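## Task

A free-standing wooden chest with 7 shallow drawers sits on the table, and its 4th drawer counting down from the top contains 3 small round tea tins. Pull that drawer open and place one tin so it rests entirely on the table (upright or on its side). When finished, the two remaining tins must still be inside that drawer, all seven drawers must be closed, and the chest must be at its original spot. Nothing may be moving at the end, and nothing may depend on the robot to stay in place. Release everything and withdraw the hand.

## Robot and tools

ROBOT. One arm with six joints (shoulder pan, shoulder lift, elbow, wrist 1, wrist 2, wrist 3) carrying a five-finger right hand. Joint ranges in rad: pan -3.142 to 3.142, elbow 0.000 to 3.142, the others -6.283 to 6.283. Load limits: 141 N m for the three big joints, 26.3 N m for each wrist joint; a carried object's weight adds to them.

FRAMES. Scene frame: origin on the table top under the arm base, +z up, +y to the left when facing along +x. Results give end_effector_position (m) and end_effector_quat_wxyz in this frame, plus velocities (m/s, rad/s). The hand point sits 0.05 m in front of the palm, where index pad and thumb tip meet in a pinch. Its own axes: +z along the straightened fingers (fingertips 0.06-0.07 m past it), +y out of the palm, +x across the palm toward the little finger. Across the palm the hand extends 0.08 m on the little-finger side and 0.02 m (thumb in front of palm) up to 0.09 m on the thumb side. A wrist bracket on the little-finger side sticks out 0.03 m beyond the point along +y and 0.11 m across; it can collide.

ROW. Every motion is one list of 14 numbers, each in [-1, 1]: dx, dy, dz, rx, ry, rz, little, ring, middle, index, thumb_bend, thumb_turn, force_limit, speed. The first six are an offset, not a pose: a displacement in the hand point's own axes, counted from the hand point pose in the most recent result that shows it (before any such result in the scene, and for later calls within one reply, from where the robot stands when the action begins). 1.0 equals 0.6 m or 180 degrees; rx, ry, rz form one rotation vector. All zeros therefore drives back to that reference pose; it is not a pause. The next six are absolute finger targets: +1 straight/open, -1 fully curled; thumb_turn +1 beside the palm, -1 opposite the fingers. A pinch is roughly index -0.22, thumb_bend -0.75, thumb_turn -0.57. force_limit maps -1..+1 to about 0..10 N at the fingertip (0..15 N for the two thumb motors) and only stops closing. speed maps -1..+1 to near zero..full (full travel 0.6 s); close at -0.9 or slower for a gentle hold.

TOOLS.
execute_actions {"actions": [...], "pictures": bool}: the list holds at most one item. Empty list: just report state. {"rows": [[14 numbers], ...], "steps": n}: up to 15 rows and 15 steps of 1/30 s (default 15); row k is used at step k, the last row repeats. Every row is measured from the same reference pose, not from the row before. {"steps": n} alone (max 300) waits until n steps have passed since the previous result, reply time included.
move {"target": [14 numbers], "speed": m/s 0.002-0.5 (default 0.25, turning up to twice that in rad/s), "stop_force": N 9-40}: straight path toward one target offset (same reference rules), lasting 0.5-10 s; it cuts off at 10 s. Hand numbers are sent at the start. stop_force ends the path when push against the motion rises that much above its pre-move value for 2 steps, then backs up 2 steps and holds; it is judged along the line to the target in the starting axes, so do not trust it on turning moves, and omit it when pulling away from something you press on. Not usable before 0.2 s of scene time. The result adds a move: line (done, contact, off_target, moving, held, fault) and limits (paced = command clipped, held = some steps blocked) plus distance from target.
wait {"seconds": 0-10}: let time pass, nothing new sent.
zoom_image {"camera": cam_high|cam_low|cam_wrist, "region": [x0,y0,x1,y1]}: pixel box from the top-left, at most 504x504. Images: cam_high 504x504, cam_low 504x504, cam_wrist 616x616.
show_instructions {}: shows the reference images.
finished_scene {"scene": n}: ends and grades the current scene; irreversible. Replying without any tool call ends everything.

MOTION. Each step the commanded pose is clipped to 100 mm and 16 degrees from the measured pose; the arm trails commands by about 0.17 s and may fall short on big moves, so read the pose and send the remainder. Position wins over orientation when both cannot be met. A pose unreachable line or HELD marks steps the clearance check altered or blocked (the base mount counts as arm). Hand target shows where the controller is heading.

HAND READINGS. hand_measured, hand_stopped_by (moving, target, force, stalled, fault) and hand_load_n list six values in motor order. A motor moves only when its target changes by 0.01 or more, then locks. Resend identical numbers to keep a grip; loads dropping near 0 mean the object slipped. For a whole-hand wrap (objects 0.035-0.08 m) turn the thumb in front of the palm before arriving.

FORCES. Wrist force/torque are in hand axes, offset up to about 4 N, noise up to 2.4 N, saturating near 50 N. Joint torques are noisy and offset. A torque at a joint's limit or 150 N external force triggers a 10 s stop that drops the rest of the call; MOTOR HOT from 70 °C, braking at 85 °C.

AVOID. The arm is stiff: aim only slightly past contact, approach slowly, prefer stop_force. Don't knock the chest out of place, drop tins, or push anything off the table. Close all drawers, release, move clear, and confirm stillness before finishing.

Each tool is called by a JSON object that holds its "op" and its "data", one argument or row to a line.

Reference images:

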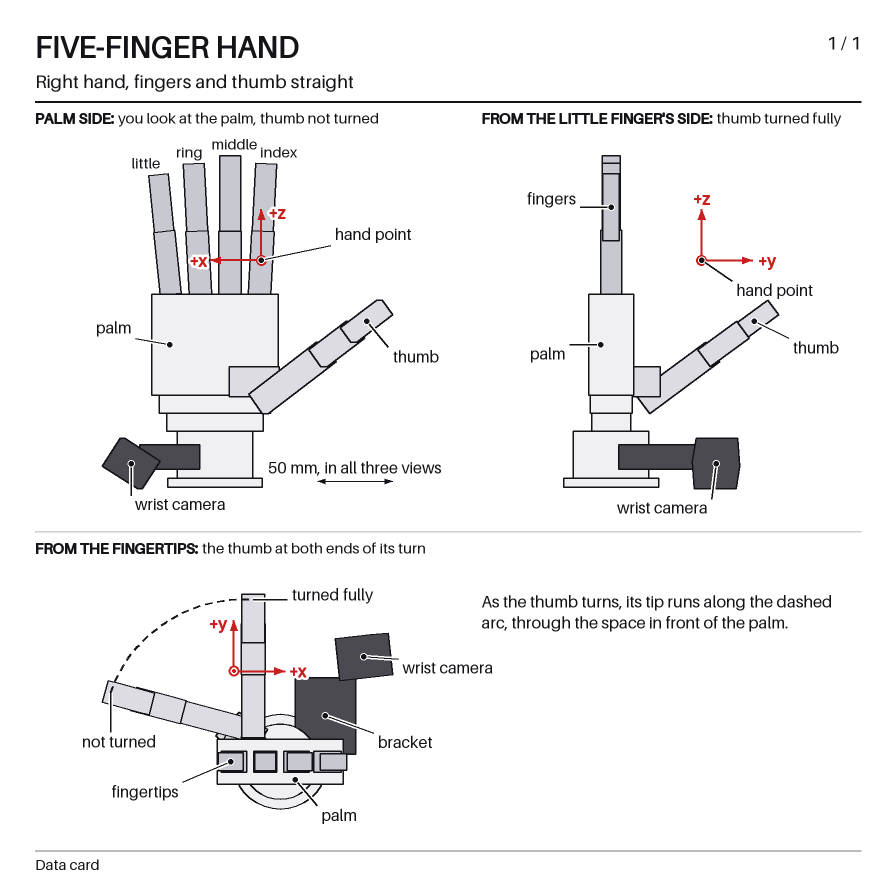

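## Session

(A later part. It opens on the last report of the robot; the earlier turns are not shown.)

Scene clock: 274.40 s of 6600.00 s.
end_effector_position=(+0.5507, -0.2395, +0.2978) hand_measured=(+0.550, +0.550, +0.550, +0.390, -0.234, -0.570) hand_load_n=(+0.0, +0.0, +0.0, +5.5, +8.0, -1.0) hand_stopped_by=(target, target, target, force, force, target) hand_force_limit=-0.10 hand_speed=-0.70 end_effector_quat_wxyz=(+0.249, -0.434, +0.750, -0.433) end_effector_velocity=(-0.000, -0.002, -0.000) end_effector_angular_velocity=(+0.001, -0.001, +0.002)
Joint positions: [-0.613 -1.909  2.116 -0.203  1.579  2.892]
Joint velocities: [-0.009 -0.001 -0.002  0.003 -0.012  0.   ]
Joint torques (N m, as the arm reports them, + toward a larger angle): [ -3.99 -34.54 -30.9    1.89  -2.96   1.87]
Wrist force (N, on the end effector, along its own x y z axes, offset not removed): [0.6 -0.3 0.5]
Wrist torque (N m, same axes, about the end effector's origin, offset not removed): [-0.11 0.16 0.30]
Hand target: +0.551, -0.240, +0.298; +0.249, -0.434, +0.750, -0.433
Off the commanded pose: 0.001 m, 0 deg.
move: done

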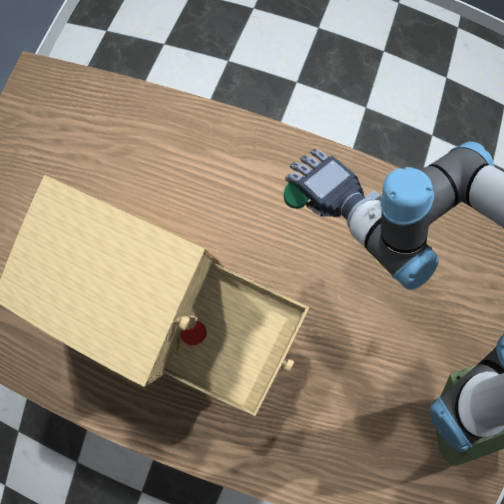

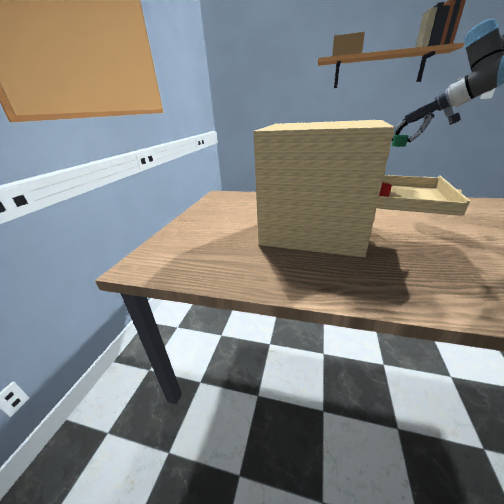

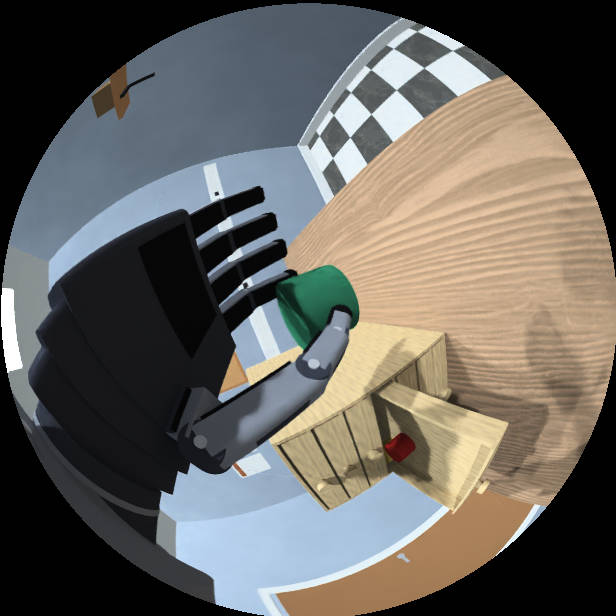

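{"op": "move", "data": {
  "target": [-0.028,0.378,0.2,0,0,0,0.55,0.55,0.55,0.1,-0.6,-0.57,-0.1,-0.7],
  "speed": 0.15
}}

{"op": "zoom_image", "data": {
  "camera": "cam_low",
  "region": [360, 130, 504, 274]
}}

Scene clock: 277.93 s of 6600.00 s.
end_effector_position=(+0.5506, -0.2207, +0.0416) hand_measured=(+0.550, +0.550, +0.550, +0.390, -0.234, -0.570) hand_load_n=(+0.0, +0.0, +0.0, +5.5, +8.0, -1.0) hand_stopped_by=(target, target, target, force, force, target) hand_force_limit=-0.10 hand_speed=-0.70 end_effector_quat_wxyz=(+0.249, -0.434, +0.750, -0.433) end_effector_velocity=(+0.001, -0.001, -0.002) end_effector_angular_velocity=(-0.002, -0.001, -0.001)
Joint positions: [-0.728 -1.302  2.228 -0.922  1.465  2.891]
Joint velocities: [-0.001  0.007 -0.004 -0.006 -0.     0.   ]
Joint torques (N m, as the arm reports them, + toward a larger angle): [ -0.58 -19.89 -17.05  -2.33  -2.92   1.75]
Wrist force (N, on the end effector, along its own x y z axes, offset not removed): [0.4 1.1 1.4]
Wrist torque (N m, same axes, about the end effector's origin, offset not removed): [-0.04 0.24 0.17]
Hand target: +0.551, -0.221, +0.041; +0.249, -0.434, +0.750, -0.433
Off the commanded pose: 0.000 m, 0 deg.
move: done

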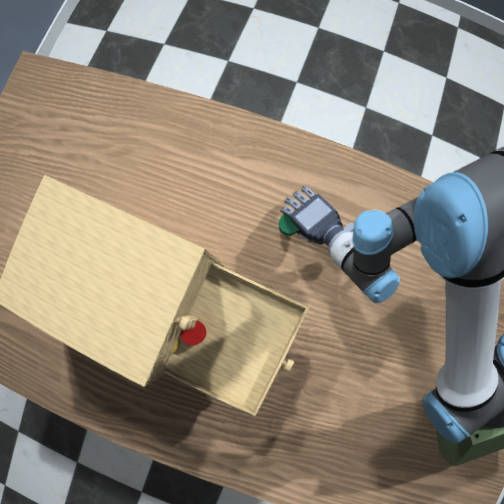

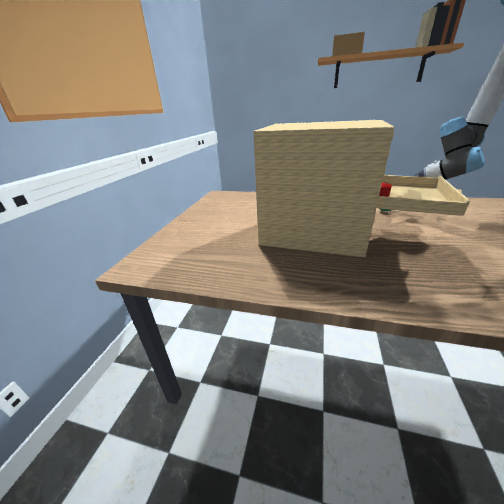

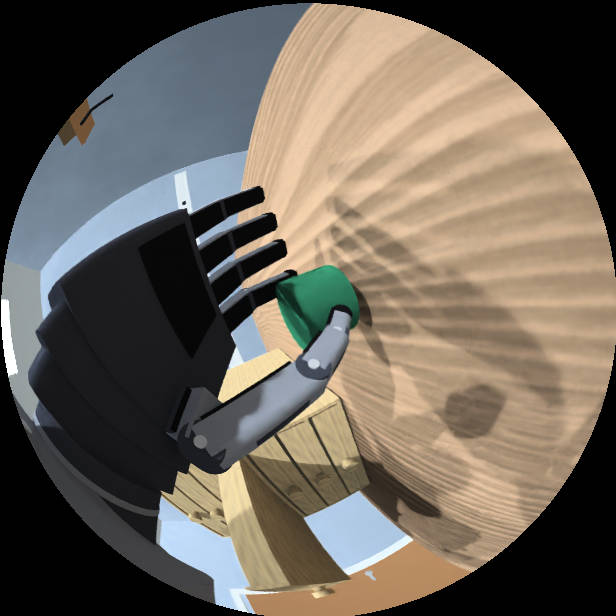

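Region (360, 130, 504, 274) of cam_low's 504x504 image, scaled by 3.500, with more detail than that image has.

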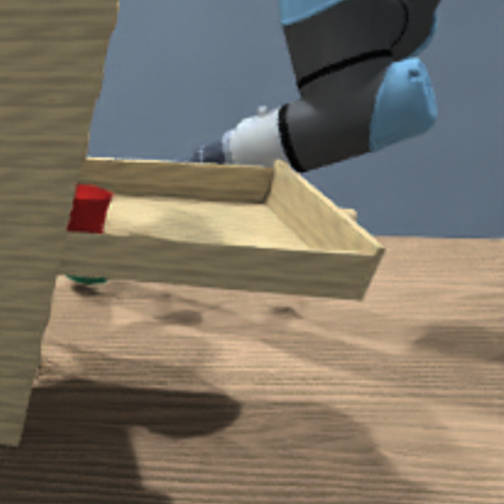

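{"op": "move", "data": {
  "target": [0,0.0245,0.014,0,0,0,0.55,0.55,0.55,0.1,-0.6,-0.57,-0.1,-0.7],
  "speed": 0.015
}}

{"op": "zoom_image", "data": {
  "camera": "cam_wrist",
  "region": [240, 170, 480, 410]
}}

Scene clock: 281.53 s of 6600.00 s.
end_effector_position=(+0.5506, -0.2207, +0.0250) hand_measured=(+0.550, +0.550, +0.550, +0.390, -0.234, -0.570) hand_load_n=(+0.0, +0.0, +0.0, +8.0, +6.0, -0.5) hand_stopped_by=(target, target, target, force, force, target) hand_force_limit=-0.10 hand_speed=-0.70 end_effector_quat_wxyz=(+0.249, -0.434, +0.750, -0.433) end_effector_velocity=(+0.000, +0.000, -0.002) end_effector_angular_velocity=(+0.000, +0.000, +0.001)
Joint positions: [-0.735 -1.255  2.218 -0.958  1.457  2.891]
Joint velocities: [-0.001  0.007 -0.002 -0.005 -0.001 -0.   ]
Joint torques (N m, as the arm reports them, + toward a larger angle): [ -2.17 -14.99 -14.17  -0.92  -2.53  -2.11]
Wrist force (N, on the end effector, along its own x y z axes, offset not removed): [3.8 -6.3 -2.0]
Wrist torque (N m, same axes, about the end effector's origin, offset not removed): [0.20 -0.30 0.64]
Hand target: +0.551, -0.221, +0.025; +0.249, -0.434, +0.750, -0.433
Off the commanded pose: 0.000 m, 0 deg.
move: done

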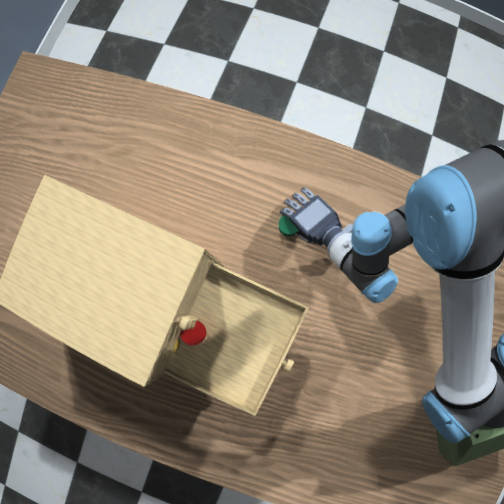

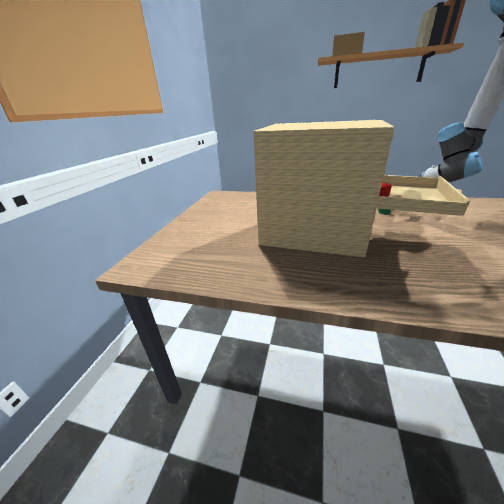

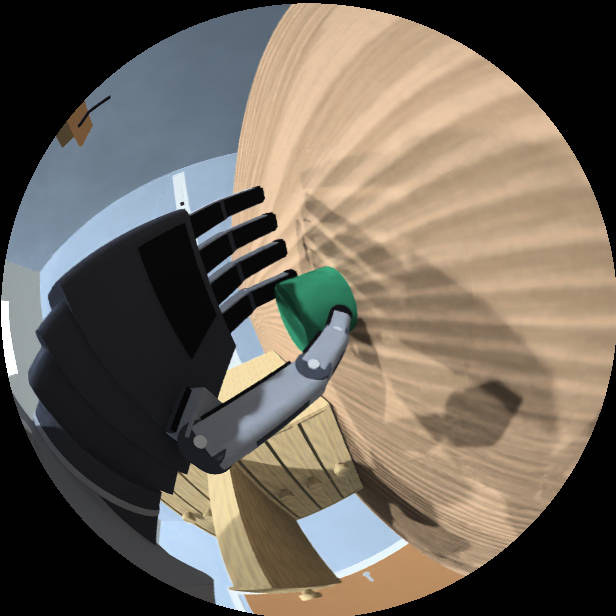

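Region (240, 170, 480, 410) of cam_wrist's 616x616 image, scaled by 2.100, with more detail than that image has.

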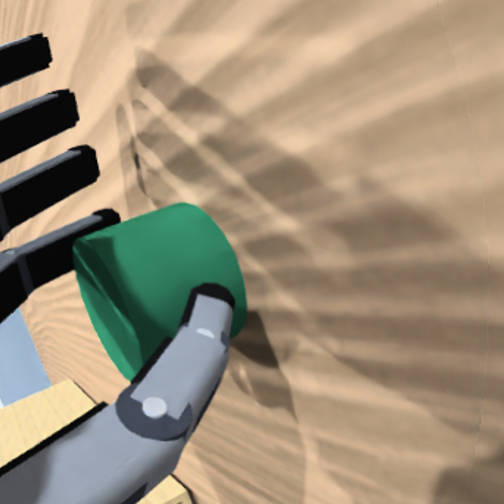

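{"op": "execute_actions", "data": {
  "actions": [
    {"rows":[[0,0,0,0,0,0,0.55,0.55,0.55,0.62,-0.05,-0.57,-0.1,-0.3]],"steps":15}
  ],
  "pictures": false
}}

{"op": "move", "data": {
  "target": [0,-0.08,-0.046,0,0,0,0.55,0.55,0.55,0.62,-0.05,-0.57,-0.1,-0.3],
  "speed": 0.08
}}

{"op": "move", "data": {
  "target": [0.042,-0.281,-0.246,0,0,0,1,1,1,1,0.3,-0.3,0,0.5],
  "speed": 0.3
}}

Scene clock: 291.43 s of 6600.00 s.
end_effector_position=(+0.5506, -0.2208, +0.0249) hand_measured=(+0.550, +0.550, +0.550, +0.620, -0.050, -0.570) hand_load_n=(+0.0, +0.0, +0.0, +0.0, +0.0, +0.0) hand_stopped_by=(target, target, target, target, target, target) hand_force_limit=-0.10 hand_speed=-0.30 end_effector_quat_wxyz=(+0.249, -0.434, +0.750, -0.433) end_effector_velocity=(-0.000, -0.000, +0.000) end_effector_angular_velocity=(-0.001, +0.000, -0.001)
Joint positions: [-0.735 -1.255  2.218 -0.958  1.457  2.891]
Joint velocities: [-0.    -0.001  0.    -0.     0.001 -0.   ]
Joint torques (N m, as the arm reports them, + toward a larger angle): [ 15.24 -44.52  13.85   1.91   2.11  -1.57]
Wrist force (N, on the end effector, along its own x y z axes, offset not removed): [1.2 0.1 -0.6]
Wrist torque (N m, same axes, about the end effector's origin, offset not removed): [0.02 0.06 0.25]
Hand target: +0.551, -0.221, +0.025; +0.249, -0.434, +0.750, -0.433
Off the commanded pose: 0.000 m, 0 deg.
Steps of this call (steps 1 to 90: nothing new was sent; then 6.40 s passed at rest; steps 91 to 105: all 15 steps of this action). Readings (end_effector_position | what the end effector reports):
91: (+0.5506, -0.2207, +0.0247) | hand_measured=(+0.550, +0.550, +0.550, +0.390, -0.234, -0.570) hand_load_n=(+0.0, +0.0, +0.0, +8.0, +6.0, -0.5) hand_stopped_by=(target, target, target, moving, moving, target) hand_force_limit=-0.10 hand_speed=-0.30
92: (+0.5506, -0.2207, +0.0247) | hand_measured=(+0.550, +0.550, +0.550, +0.390, -0.234, -0.570) hand_load_n=(+0.0, +0.0, +0.0, +8.0, +6.0, -0.5) hand_stopped_by=(target, target, target, moving, moving, target) hand_force_limit=-0.10 hand_speed=-0.30
94: (+0.5506, -0.2207, +0.0246) | hand_measured=(+0.550, +0.550, +0.550, +0.426, -0.216, -0.570) hand_load_n=(+0.0, +0.0, +0.0, +1.5, +1.5, +0.0) hand_stopped_by=(target, target, target, moving, moving, target) hand_force_limit=-0.10 hand_speed=-0.30
98: (+0.5506, -0.2207, +0.0247) | hand_measured=(+0.550, +0.550, +0.550, +0.580, -0.118, -0.570) hand_load_n=(+0.0, +0.0, +0.0, +0.0, +0.0, +0.0) hand_stopped_by=(target, target, target, moving, moving, target) hand_force_limit=-0.10 hand_speed=-0.30
105: the state above

Scene clock: 292.83 s of 6600.00 s.
end_effector_position=(+0.5507, -0.2207, +0.0801) hand_measured=(+0.550, +0.550, +0.550, +0.620, -0.050, -0.570) hand_load_n=(+0.0, +0.0, +0.0, +0.0, +0.0, +0.0) hand_stopped_by=(target, target, target, target, target, target) hand_force_limit=-0.10 hand_speed=-0.30 end_effector_quat_wxyz=(+0.249, -0.434, +0.750, -0.433) end_effector_velocity=(+0.001, -0.001, +0.003) end_effector_angular_velocity=(-0.001, -0.001, -0.000)
Joint positions: [-0.709 -1.409  2.246 -0.832  1.484  2.891]
Joint velocities: [ 0.001 -0.007 -0.001  0.006  0.001 -0.   ]
Joint torques (N m, as the arm reports them, + toward a larger angle): [ 25.22 -42.8   10.58   2.     2.1   -0.8 ]
Wrist force (N, on the end effector, along its own x y z axes, offset not removed): [3.3 -0.4 1.8]
Wrist torque (N m, same axes, about the end effector's origin, offset not removed): [-0.12 -0.37 0.34]
Hand target: +0.551, -0.221, +0.080; +0.249, -0.434, +0.750, -0.433
Off the commanded pose: 0.000 m, 0 deg.
move: done

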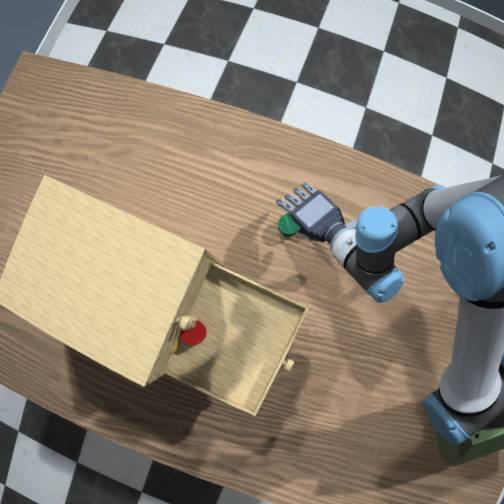

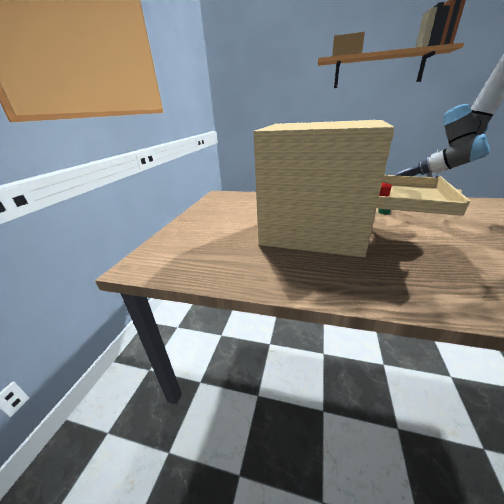

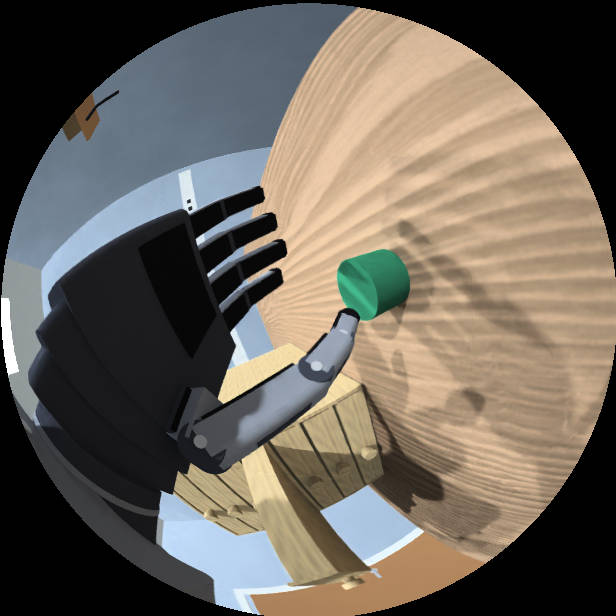

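Scene clock: 294.33 s of 6600.00 s.
end_effector_position=(+0.5006, -0.2204, +0.2997) hand_measured=(+1.000, +1.000, +1.000, +1.000, +0.300, -0.300) hand_load_n=(+0.0, +0.0, +0.0, +0.0, +0.0, +0.0) hand_stopped_by=(target, target, target, target, target, target) hand_force_limit=0.00 hand_speed=0.50 end_effector_quat_wxyz=(+0.249, -0.434, +0.750, -0.433) end_effector_velocity=(-0.002, +0.000, +0.001) end_effector_angular_velocity=(+0.003, +0.003, -0.000)
Joint positions: [-0.686 -2.055  2.255 -0.195  1.507  2.892]
Joint velocities: [-0.004 -0.006  0.     0.01  -0.003  0.   ]
Joint torques (N m, as the arm reports them, + toward a larger angle): [ -4.23 -28.77 -30.93   2.13  -2.91  -1.74]
Wrist force (N, on the end effector, along its own x y z axes, offset not removed): [0.7 3.2 2.3]
Wrist torque (N m, same axes, about the end effector's origin, offset not removed): [0.44 0.11 0.36]
Hand target: +0.501, -0.220, +0.300; +0.249, -0.434, +0.750, -0.433
Off the commanded pose: 0.000 m, 0 deg.
move: done

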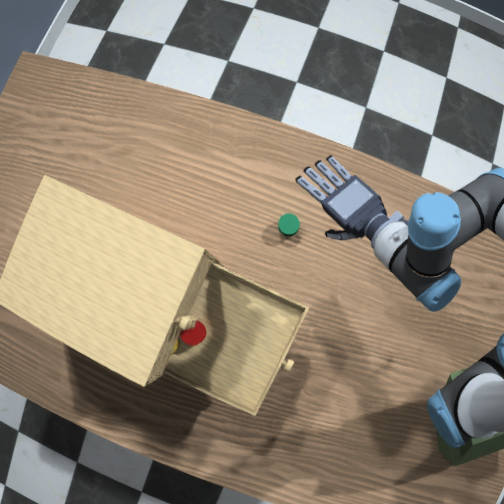

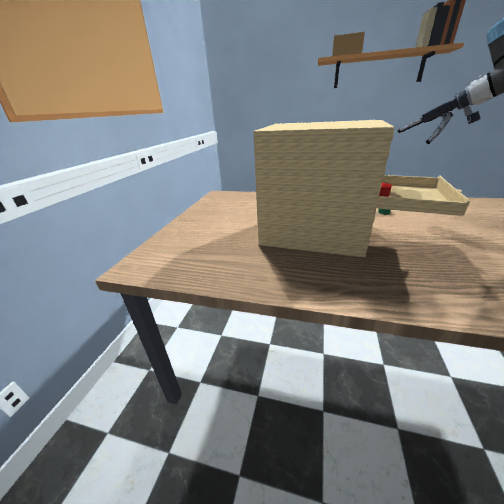

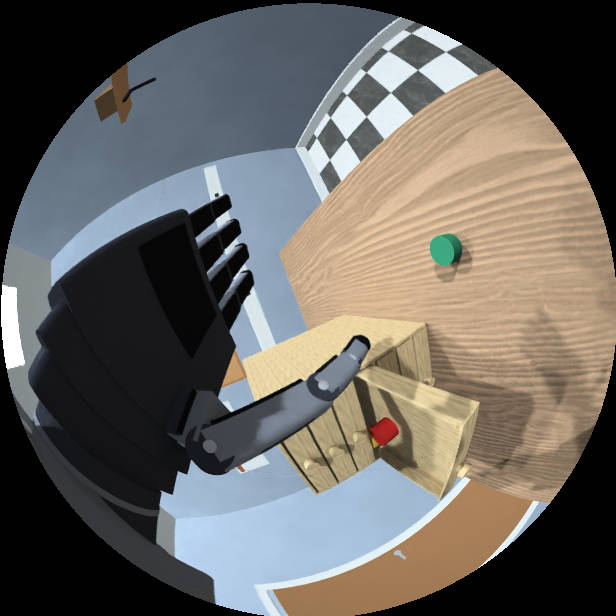

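{"op": "move", "data": {
  "target": [-0.334,0.255,-0.409,-0.137,-0.103,-0.094,1,1,1,1,1,1,0,0.5],
  "speed": 0.25
}}

Scene clock: 297.57 s of 6600.00 s.
end_effector_position=(+0.3504, +0.0969, +0.2896) hand_measured=(+1.000, +1.000, +1.000, +1.000, +1.000, +1.000) hand_load_n=(+0.0, +0.0, +0.0, +0.0, +0.0, +0.0) hand_stopped_by=(target, target, target, target, target, target) hand_force_limit=0.00 hand_speed=0.50 end_effector_quat_wxyz=(+0.202, -0.644, +0.703, -0.222) end_effector_velocity=(-0.001, +0.003, -0.000) end_effector_angular_velocity=(-0.002, +0.007, -0.000)
Joint positions: [ 0.369 -1.613  2.242  0.087  2.277  3.142]
Joint velocities: [ 0.011  0.014 -0.008  0.009  0.01   0.014]
Joint torques (N m, as the arm reports them, + toward a larger angle): [ 21.8   -1.67 -27.48   2.87   2.08   1.88]
Wrist force (N, on the end effector, along its own x y z axes, offset not removed): [0.6 1.2 1.5]
Wrist torque (N m, same axes, about the end effector's origin, offset not removed): [0.16 0.14 0.36]
Hand target: +0.350, +0.097, +0.290; +0.202, -0.644, +0.703, -0.221
Off the commanded pose: 0.001 m, 0 deg.
move: done

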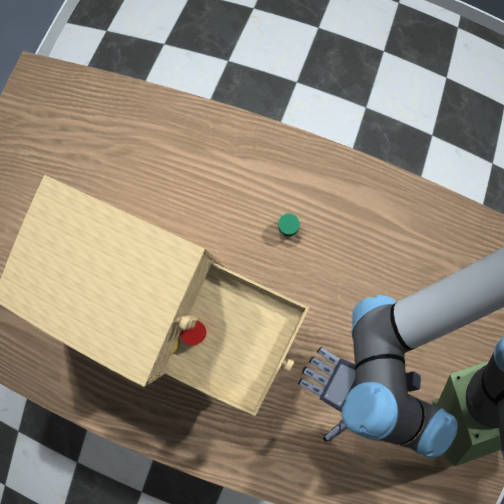

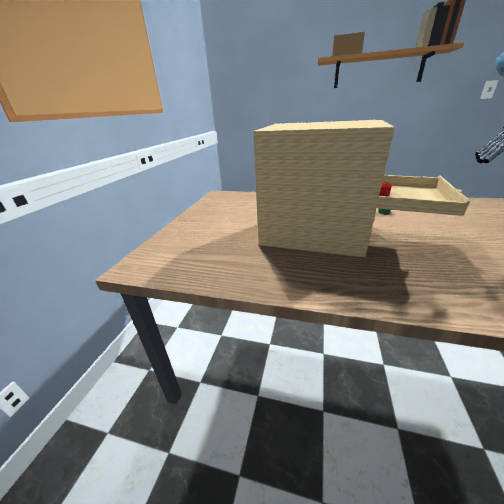

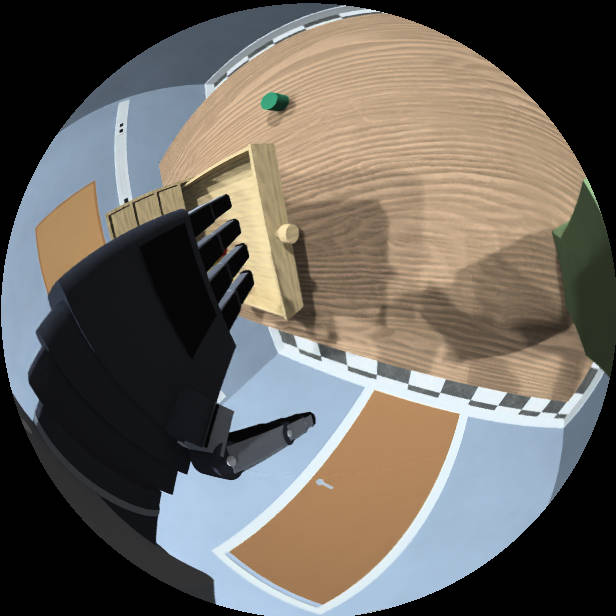

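{"op": "move", "data": {
  "target": [0,0.072,0.103,0,0,0,1,1,1,1,1,1,0,0.5],
  "speed": 0.1
}}

{"op": "zoom_image", "data": {
  "camera": "cam_wrist",
  "region": [180, 130, 380, 330]
}}

{"op": "zoom_image", "data": {
  "camera": "cam_low",
  "region": [404, 140, 504, 240]
}}

{"op": "zoom_image", "data": {
  "camera": "cam_high",
  "region": [250, 310, 370, 430]
}}

Scene clock: 301.00 s of 6600.00 s.
end_effector_position=(+0.3504, +0.0970, +0.2145) hand_measured=(+1.000, +1.000, +1.000, +1.000, +1.000, +1.000) hand_load_n=(+0.0, +0.0, +0.0, +0.0, +0.0, +0.0) hand_stopped_by=(target, target, target, target, target, target) hand_force_limit=0.00 hand_speed=0.50 end_effector_quat_wxyz=(+0.202, -0.644, +0.703, -0.221) end_effector_velocity=(+0.000, +0.000, -0.002) end_effector_angular_velocity=(+0.001, -0.001, +0.000)
Joint positions: [ 0.197 -1.534  2.363 -0.193  2.143  3.008]
Joint velocities: [-0.005  0.003  0.004 -0.01  -0.006 -0.004]
Joint torques (N m, as the arm reports them, + toward a larger angle): [-1.88 -5.19  7.47 -1.46 -3.16 -1.78]
Wrist force (N, on the end effector, along its own x y z axes, offset not removed): [2.4 1.8 2.5]
Wrist torque (N m, same axes, about the end effector's origin, offset not removed): [0.29 -0.34 0.46]
Hand target: +0.350, +0.097, +0.214; +0.202, -0.644, +0.703, -0.221
Off the commanded pose: 0.000 m, 0 deg.
move: done

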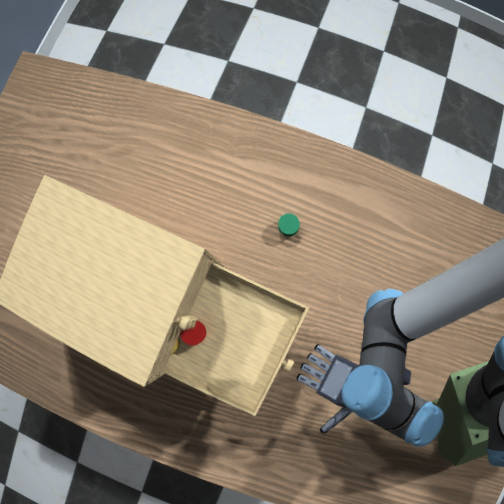

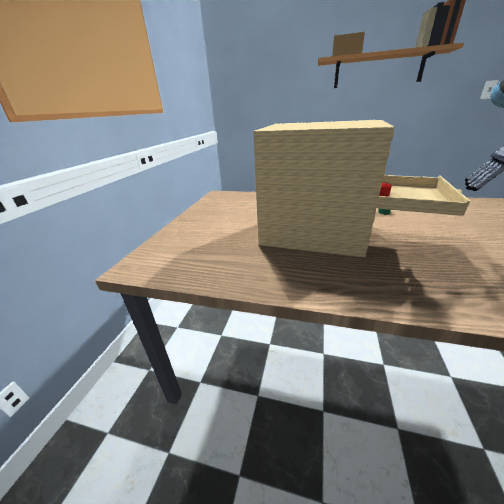

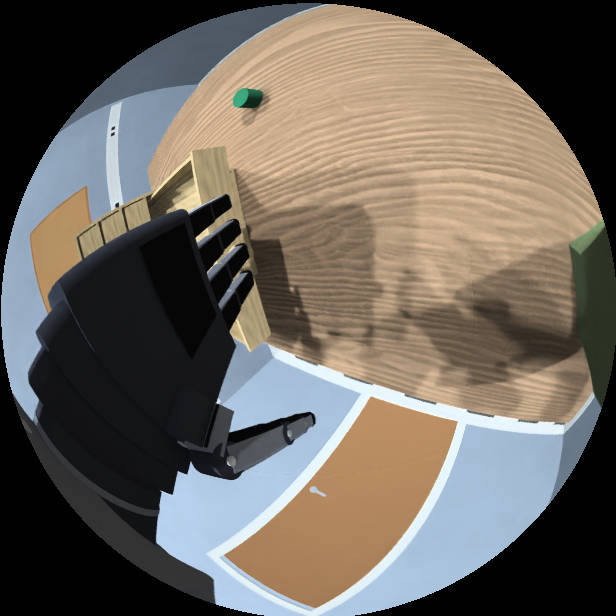

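Region (180, 130, 380, 330) of cam_wrist's 616x616 image, scaled by 2.520, with more detail than that image has.

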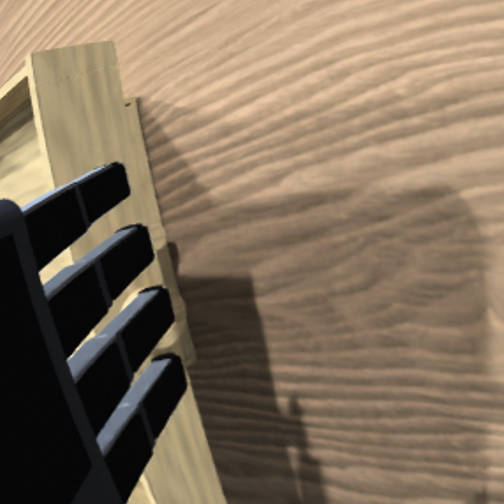

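Region (404, 140, 504, 240) of cam_low's 504x504 image, scaled by 5.040, with more detail than that image has.

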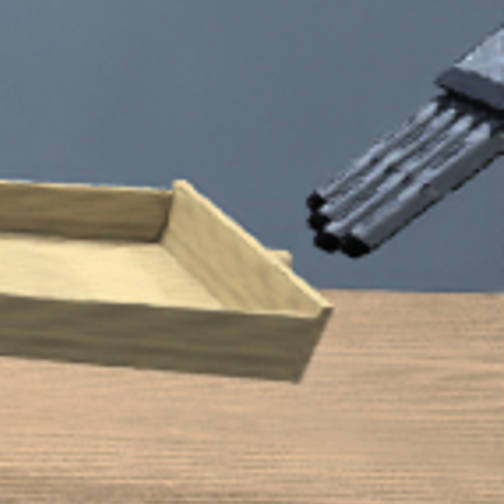

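Region (250, 310, 370, 430) of cam_high's 504x504 image, scaled by 4.200, with more detail than that image has.

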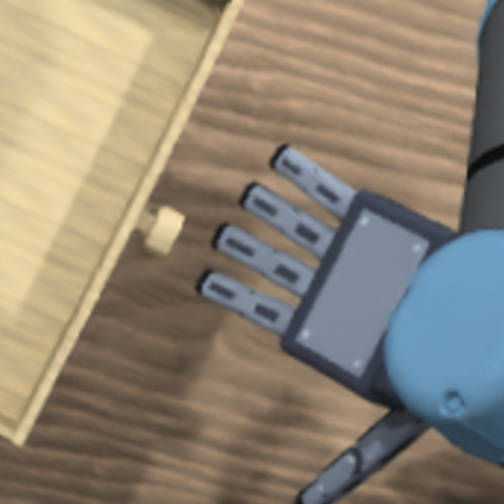

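{"op": "move", "data": {
  "target": [-0.017,0.0153,0.0218,0,0,0,1,1,1,1,1,1,0,0.5],
  "speed": 0.05
}}

{"op": "move", "data": {
  "target": [0,-0.068,0.048,0,0,0,1,1,1,1,1,1,0,0.5],
  "speed": 0.03,
  "stop_force": 15
}}

{"op": "zoom_image", "data": {
  "camera": "cam_low",
  "region": [404, 140, 504, 240]
}}

{"op": "zoom_image", "data": {
  "camera": "cam_high",
  "region": [220, 290, 340, 410]
}}

Scene clock: 307.23 s of 6600.00 s.
end_effector_position=(+0.3513, +0.1070, +0.1987) hand_measured=(+1.000, +1.000, +1.000, +1.000, +1.000, +1.000) hand_load_n=(+0.0, +0.0, +0.0, +0.0, +0.0, +0.0) hand_stopped_by=(target, target, target, target, target, target) hand_force_limit=0.00 hand_speed=0.50 end_effector_quat_wxyz=(+0.202, -0.644, +0.703, -0.221) end_effector_velocity=(-0.001, +0.001, -0.003) end_effector_angular_velocity=(-0.000, +0.002, +0.001)
Joint positions: [ 0.198 -1.475  2.365 -0.254  2.144  3.009]
Joint velocities: [ 0.     0.009  0.002 -0.009  0.     0.   ]
Joint torques (N m, as the arm reports them, + toward a larger angle): [23.68 -6.67  6.8  -1.3   2.33  1.76]
Wrist force (N, on the end effector, along its own x y z axes, offset not removed): [1.3 2.0 -0.1]
Wrist torque (N m, same axes, about the end effector's origin, offset not removed): [0.19 0.12 0.35]
Hand target: +0.351, +0.107, +0.199; +0.202, -0.644, +0.703, -0.221
Off the commanded pose: 0.000 m, 0 deg.
After step 90, 2.40 s passed at rest.
move: done

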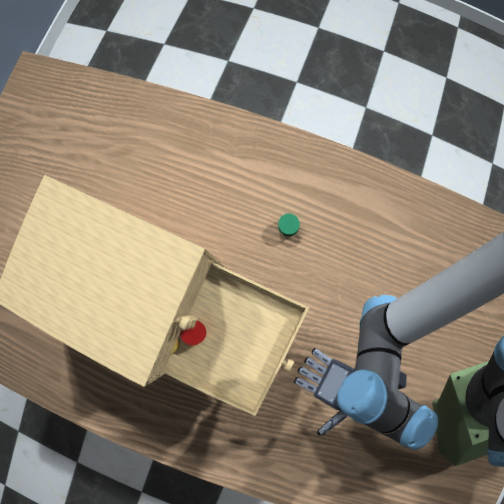

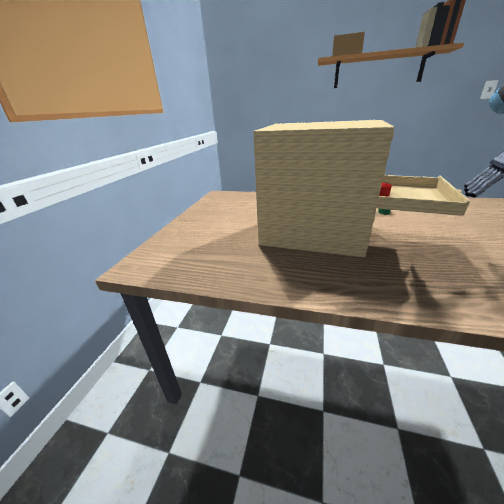

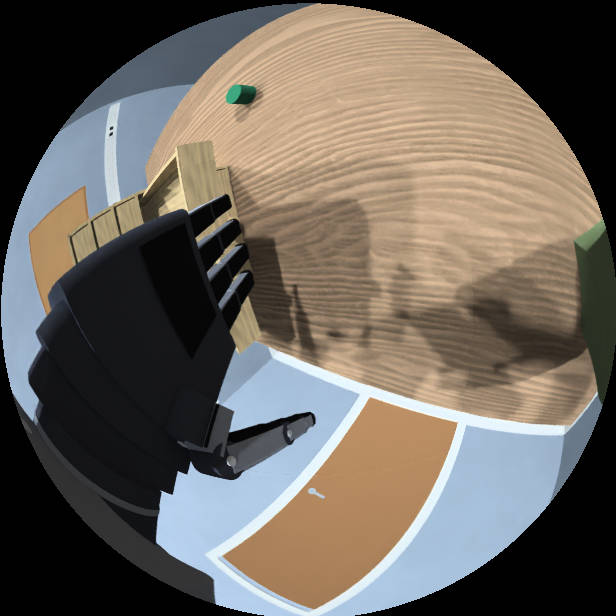

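Scene clock: 308.53 s of 6600.00 s.
end_effector_position=(+0.3737, +0.1049, +0.1986) hand_measured=(+1.000, +1.000, +0.990, +1.000, +1.000, +1.000) hand_load_n=(+0.0, +0.0, -7.0, +0.0, +0.0, +0.0) hand_stopped_by=(target, target, target, target, target, target) hand_force_limit=0.00 hand_speed=0.50 end_effector_quat_wxyz=(+0.202, -0.644, +0.703, -0.221) end_effector_velocity=(-0.003, +0.001, +0.000) end_effector_angular_velocity=(-0.000, +0.000, +0.002)
Joint positions: [ 0.178 -1.458  2.314 -0.228  2.128  2.995]
Joint velocities: [ 0.004 -0.003  0.007 -0.002  0.002  0.001]
Joint torques (N m, as the arm reports them, + toward a larger angle): [ 22.79 -32.3    1.36  -4.11   2.52   1.83]
Wrist force (N, on the end effector, along its own x y z axes, offset not removed): [0.2 8.3 -10.5]
Wrist torque (N m, same axes, about the end effector's origin, offset not removed): [0.61 0.51 0.41]
Hand target: +0.373, +0.105, +0.199; +0.202, -0.644, +0.703, -0.221
Off the commanded pose: 0.027 m, 0 deg.
move: contact

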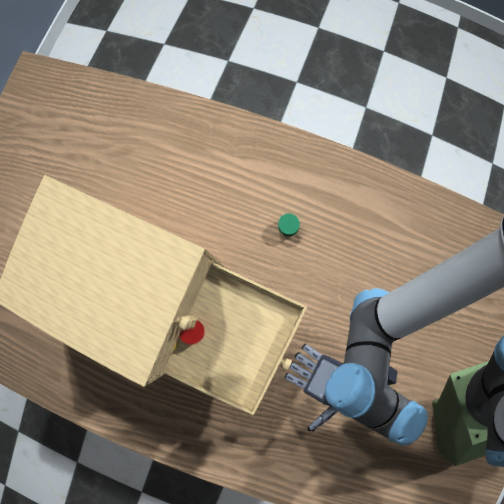

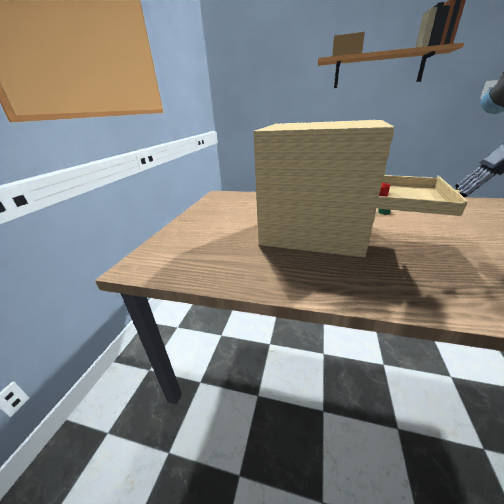

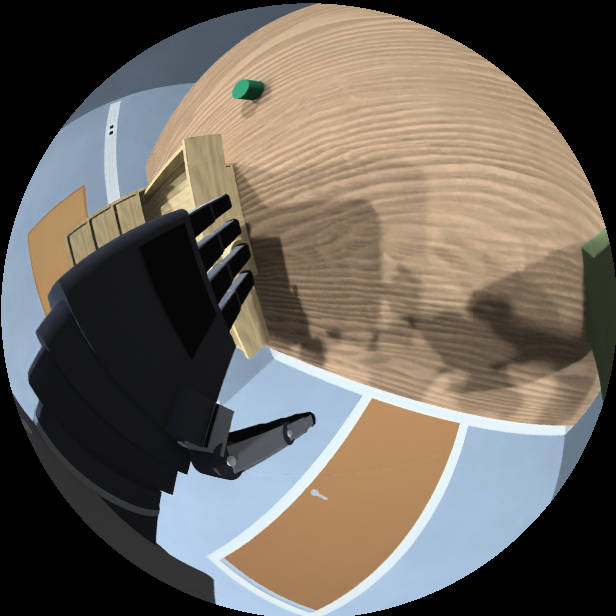

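Region (404, 140, 504, 240) of cam_low's 504x504 image, scaled by 5.040, with more detail than that image has.

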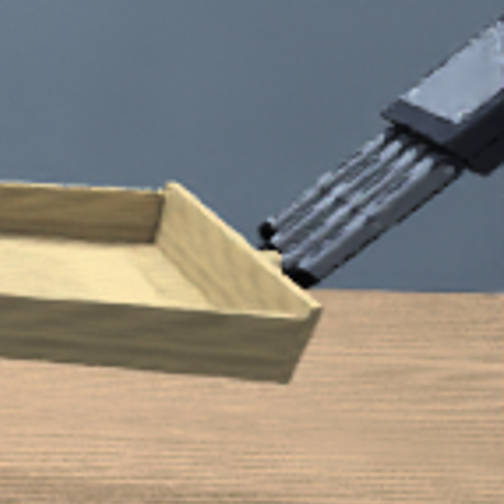

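Region (220, 290, 340, 410) of cam_high's 504x504 image, scaled by 4.200, with more detail than that image has.

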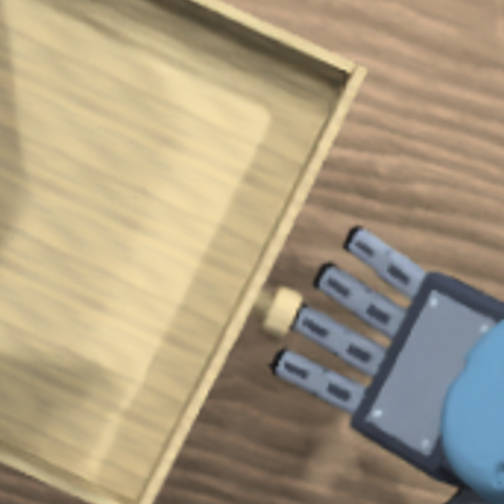

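{"op": "move", "data": {
  "target": [0,-0.0445,0.023,0,0,0,1,1,1,1,1,1,0,0.5],
  "speed": 0.015,
  "stop_force": 14
}}

{"op": "zoom_image", "data": {
  "camera": "cam_low",
  "region": [380, 140, 480, 240]
}}

Scene clock: 311.47 s of 6600.00 s.
end_effector_position=(+0.3756, +0.1048, +0.1989) hand_measured=(+1.000, +1.000, +0.984, +1.000, +1.000, +1.000) hand_load_n=(+0.0, +0.0, -15.5, +0.0, +0.0, +0.0) hand_stopped_by=(target, target, target, target, target, target) hand_force_limit=0.00 hand_speed=0.50 end_effector_quat_wxyz=(+0.202, -0.645, +0.703, -0.221) end_effector_velocity=(-0.003, -0.000, +0.000) end_effector_angular_velocity=(+0.000, -0.001, -0.004)
Joint positions: [ 0.177 -1.457  2.309 -0.224  2.127  2.994]
Joint velocities: [ 0.002 -0.003  0.008 -0.006  0.003  0.004]
Joint torques (N m, as the arm reports them, + toward a larger angle): [ 21.31 -34.93  -7.07  -7.26   1.75   2.17]
Wrist force (N, on the end effector, along its own x y z axes, offset not removed): [2.8 14.8 -19.8]
Wrist torque (N m, same axes, about the end effector's origin, offset not removed): [0.46 0.35 0.85]
Hand target: +0.375, +0.105, +0.199; +0.202, -0.645, +0.703, -0.221
Off the commanded pose: 0.028 m, 0 deg.
move: contact

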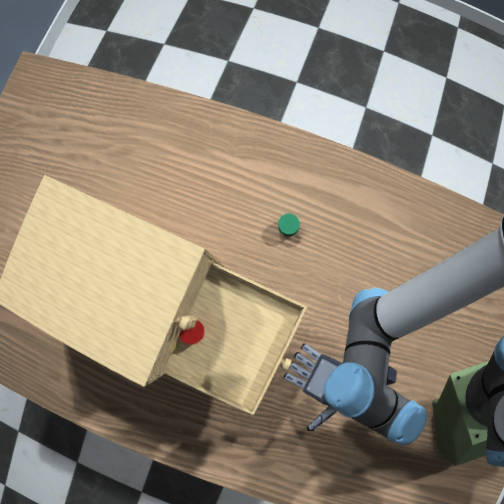

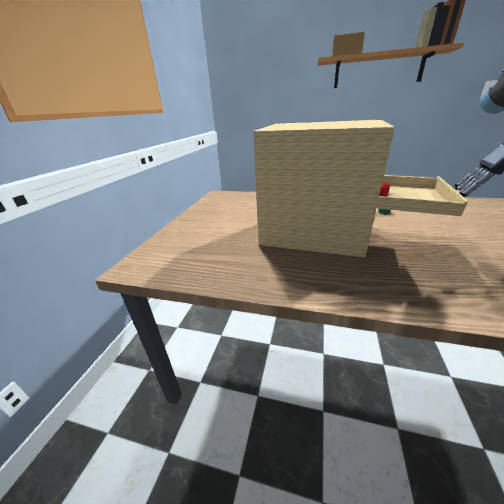

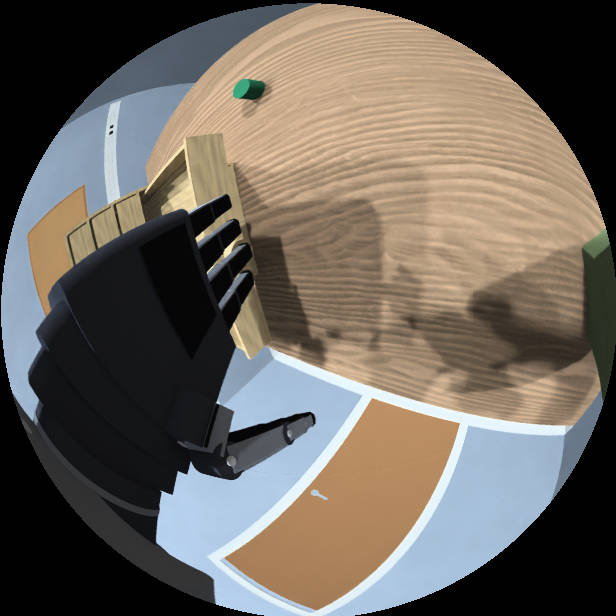

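Region (380, 140, 480, 240) of cam_low's 504x504 image, scaled by 5.040, with more detail than that image has.

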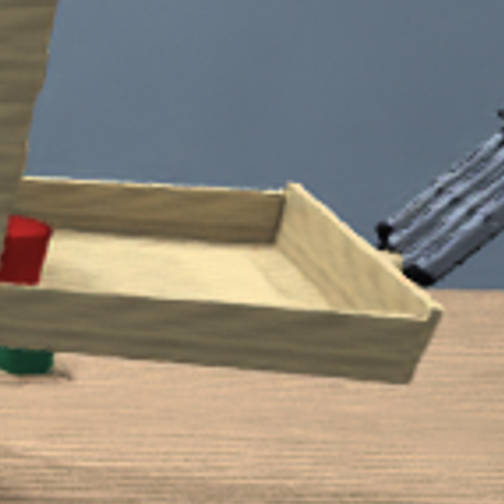

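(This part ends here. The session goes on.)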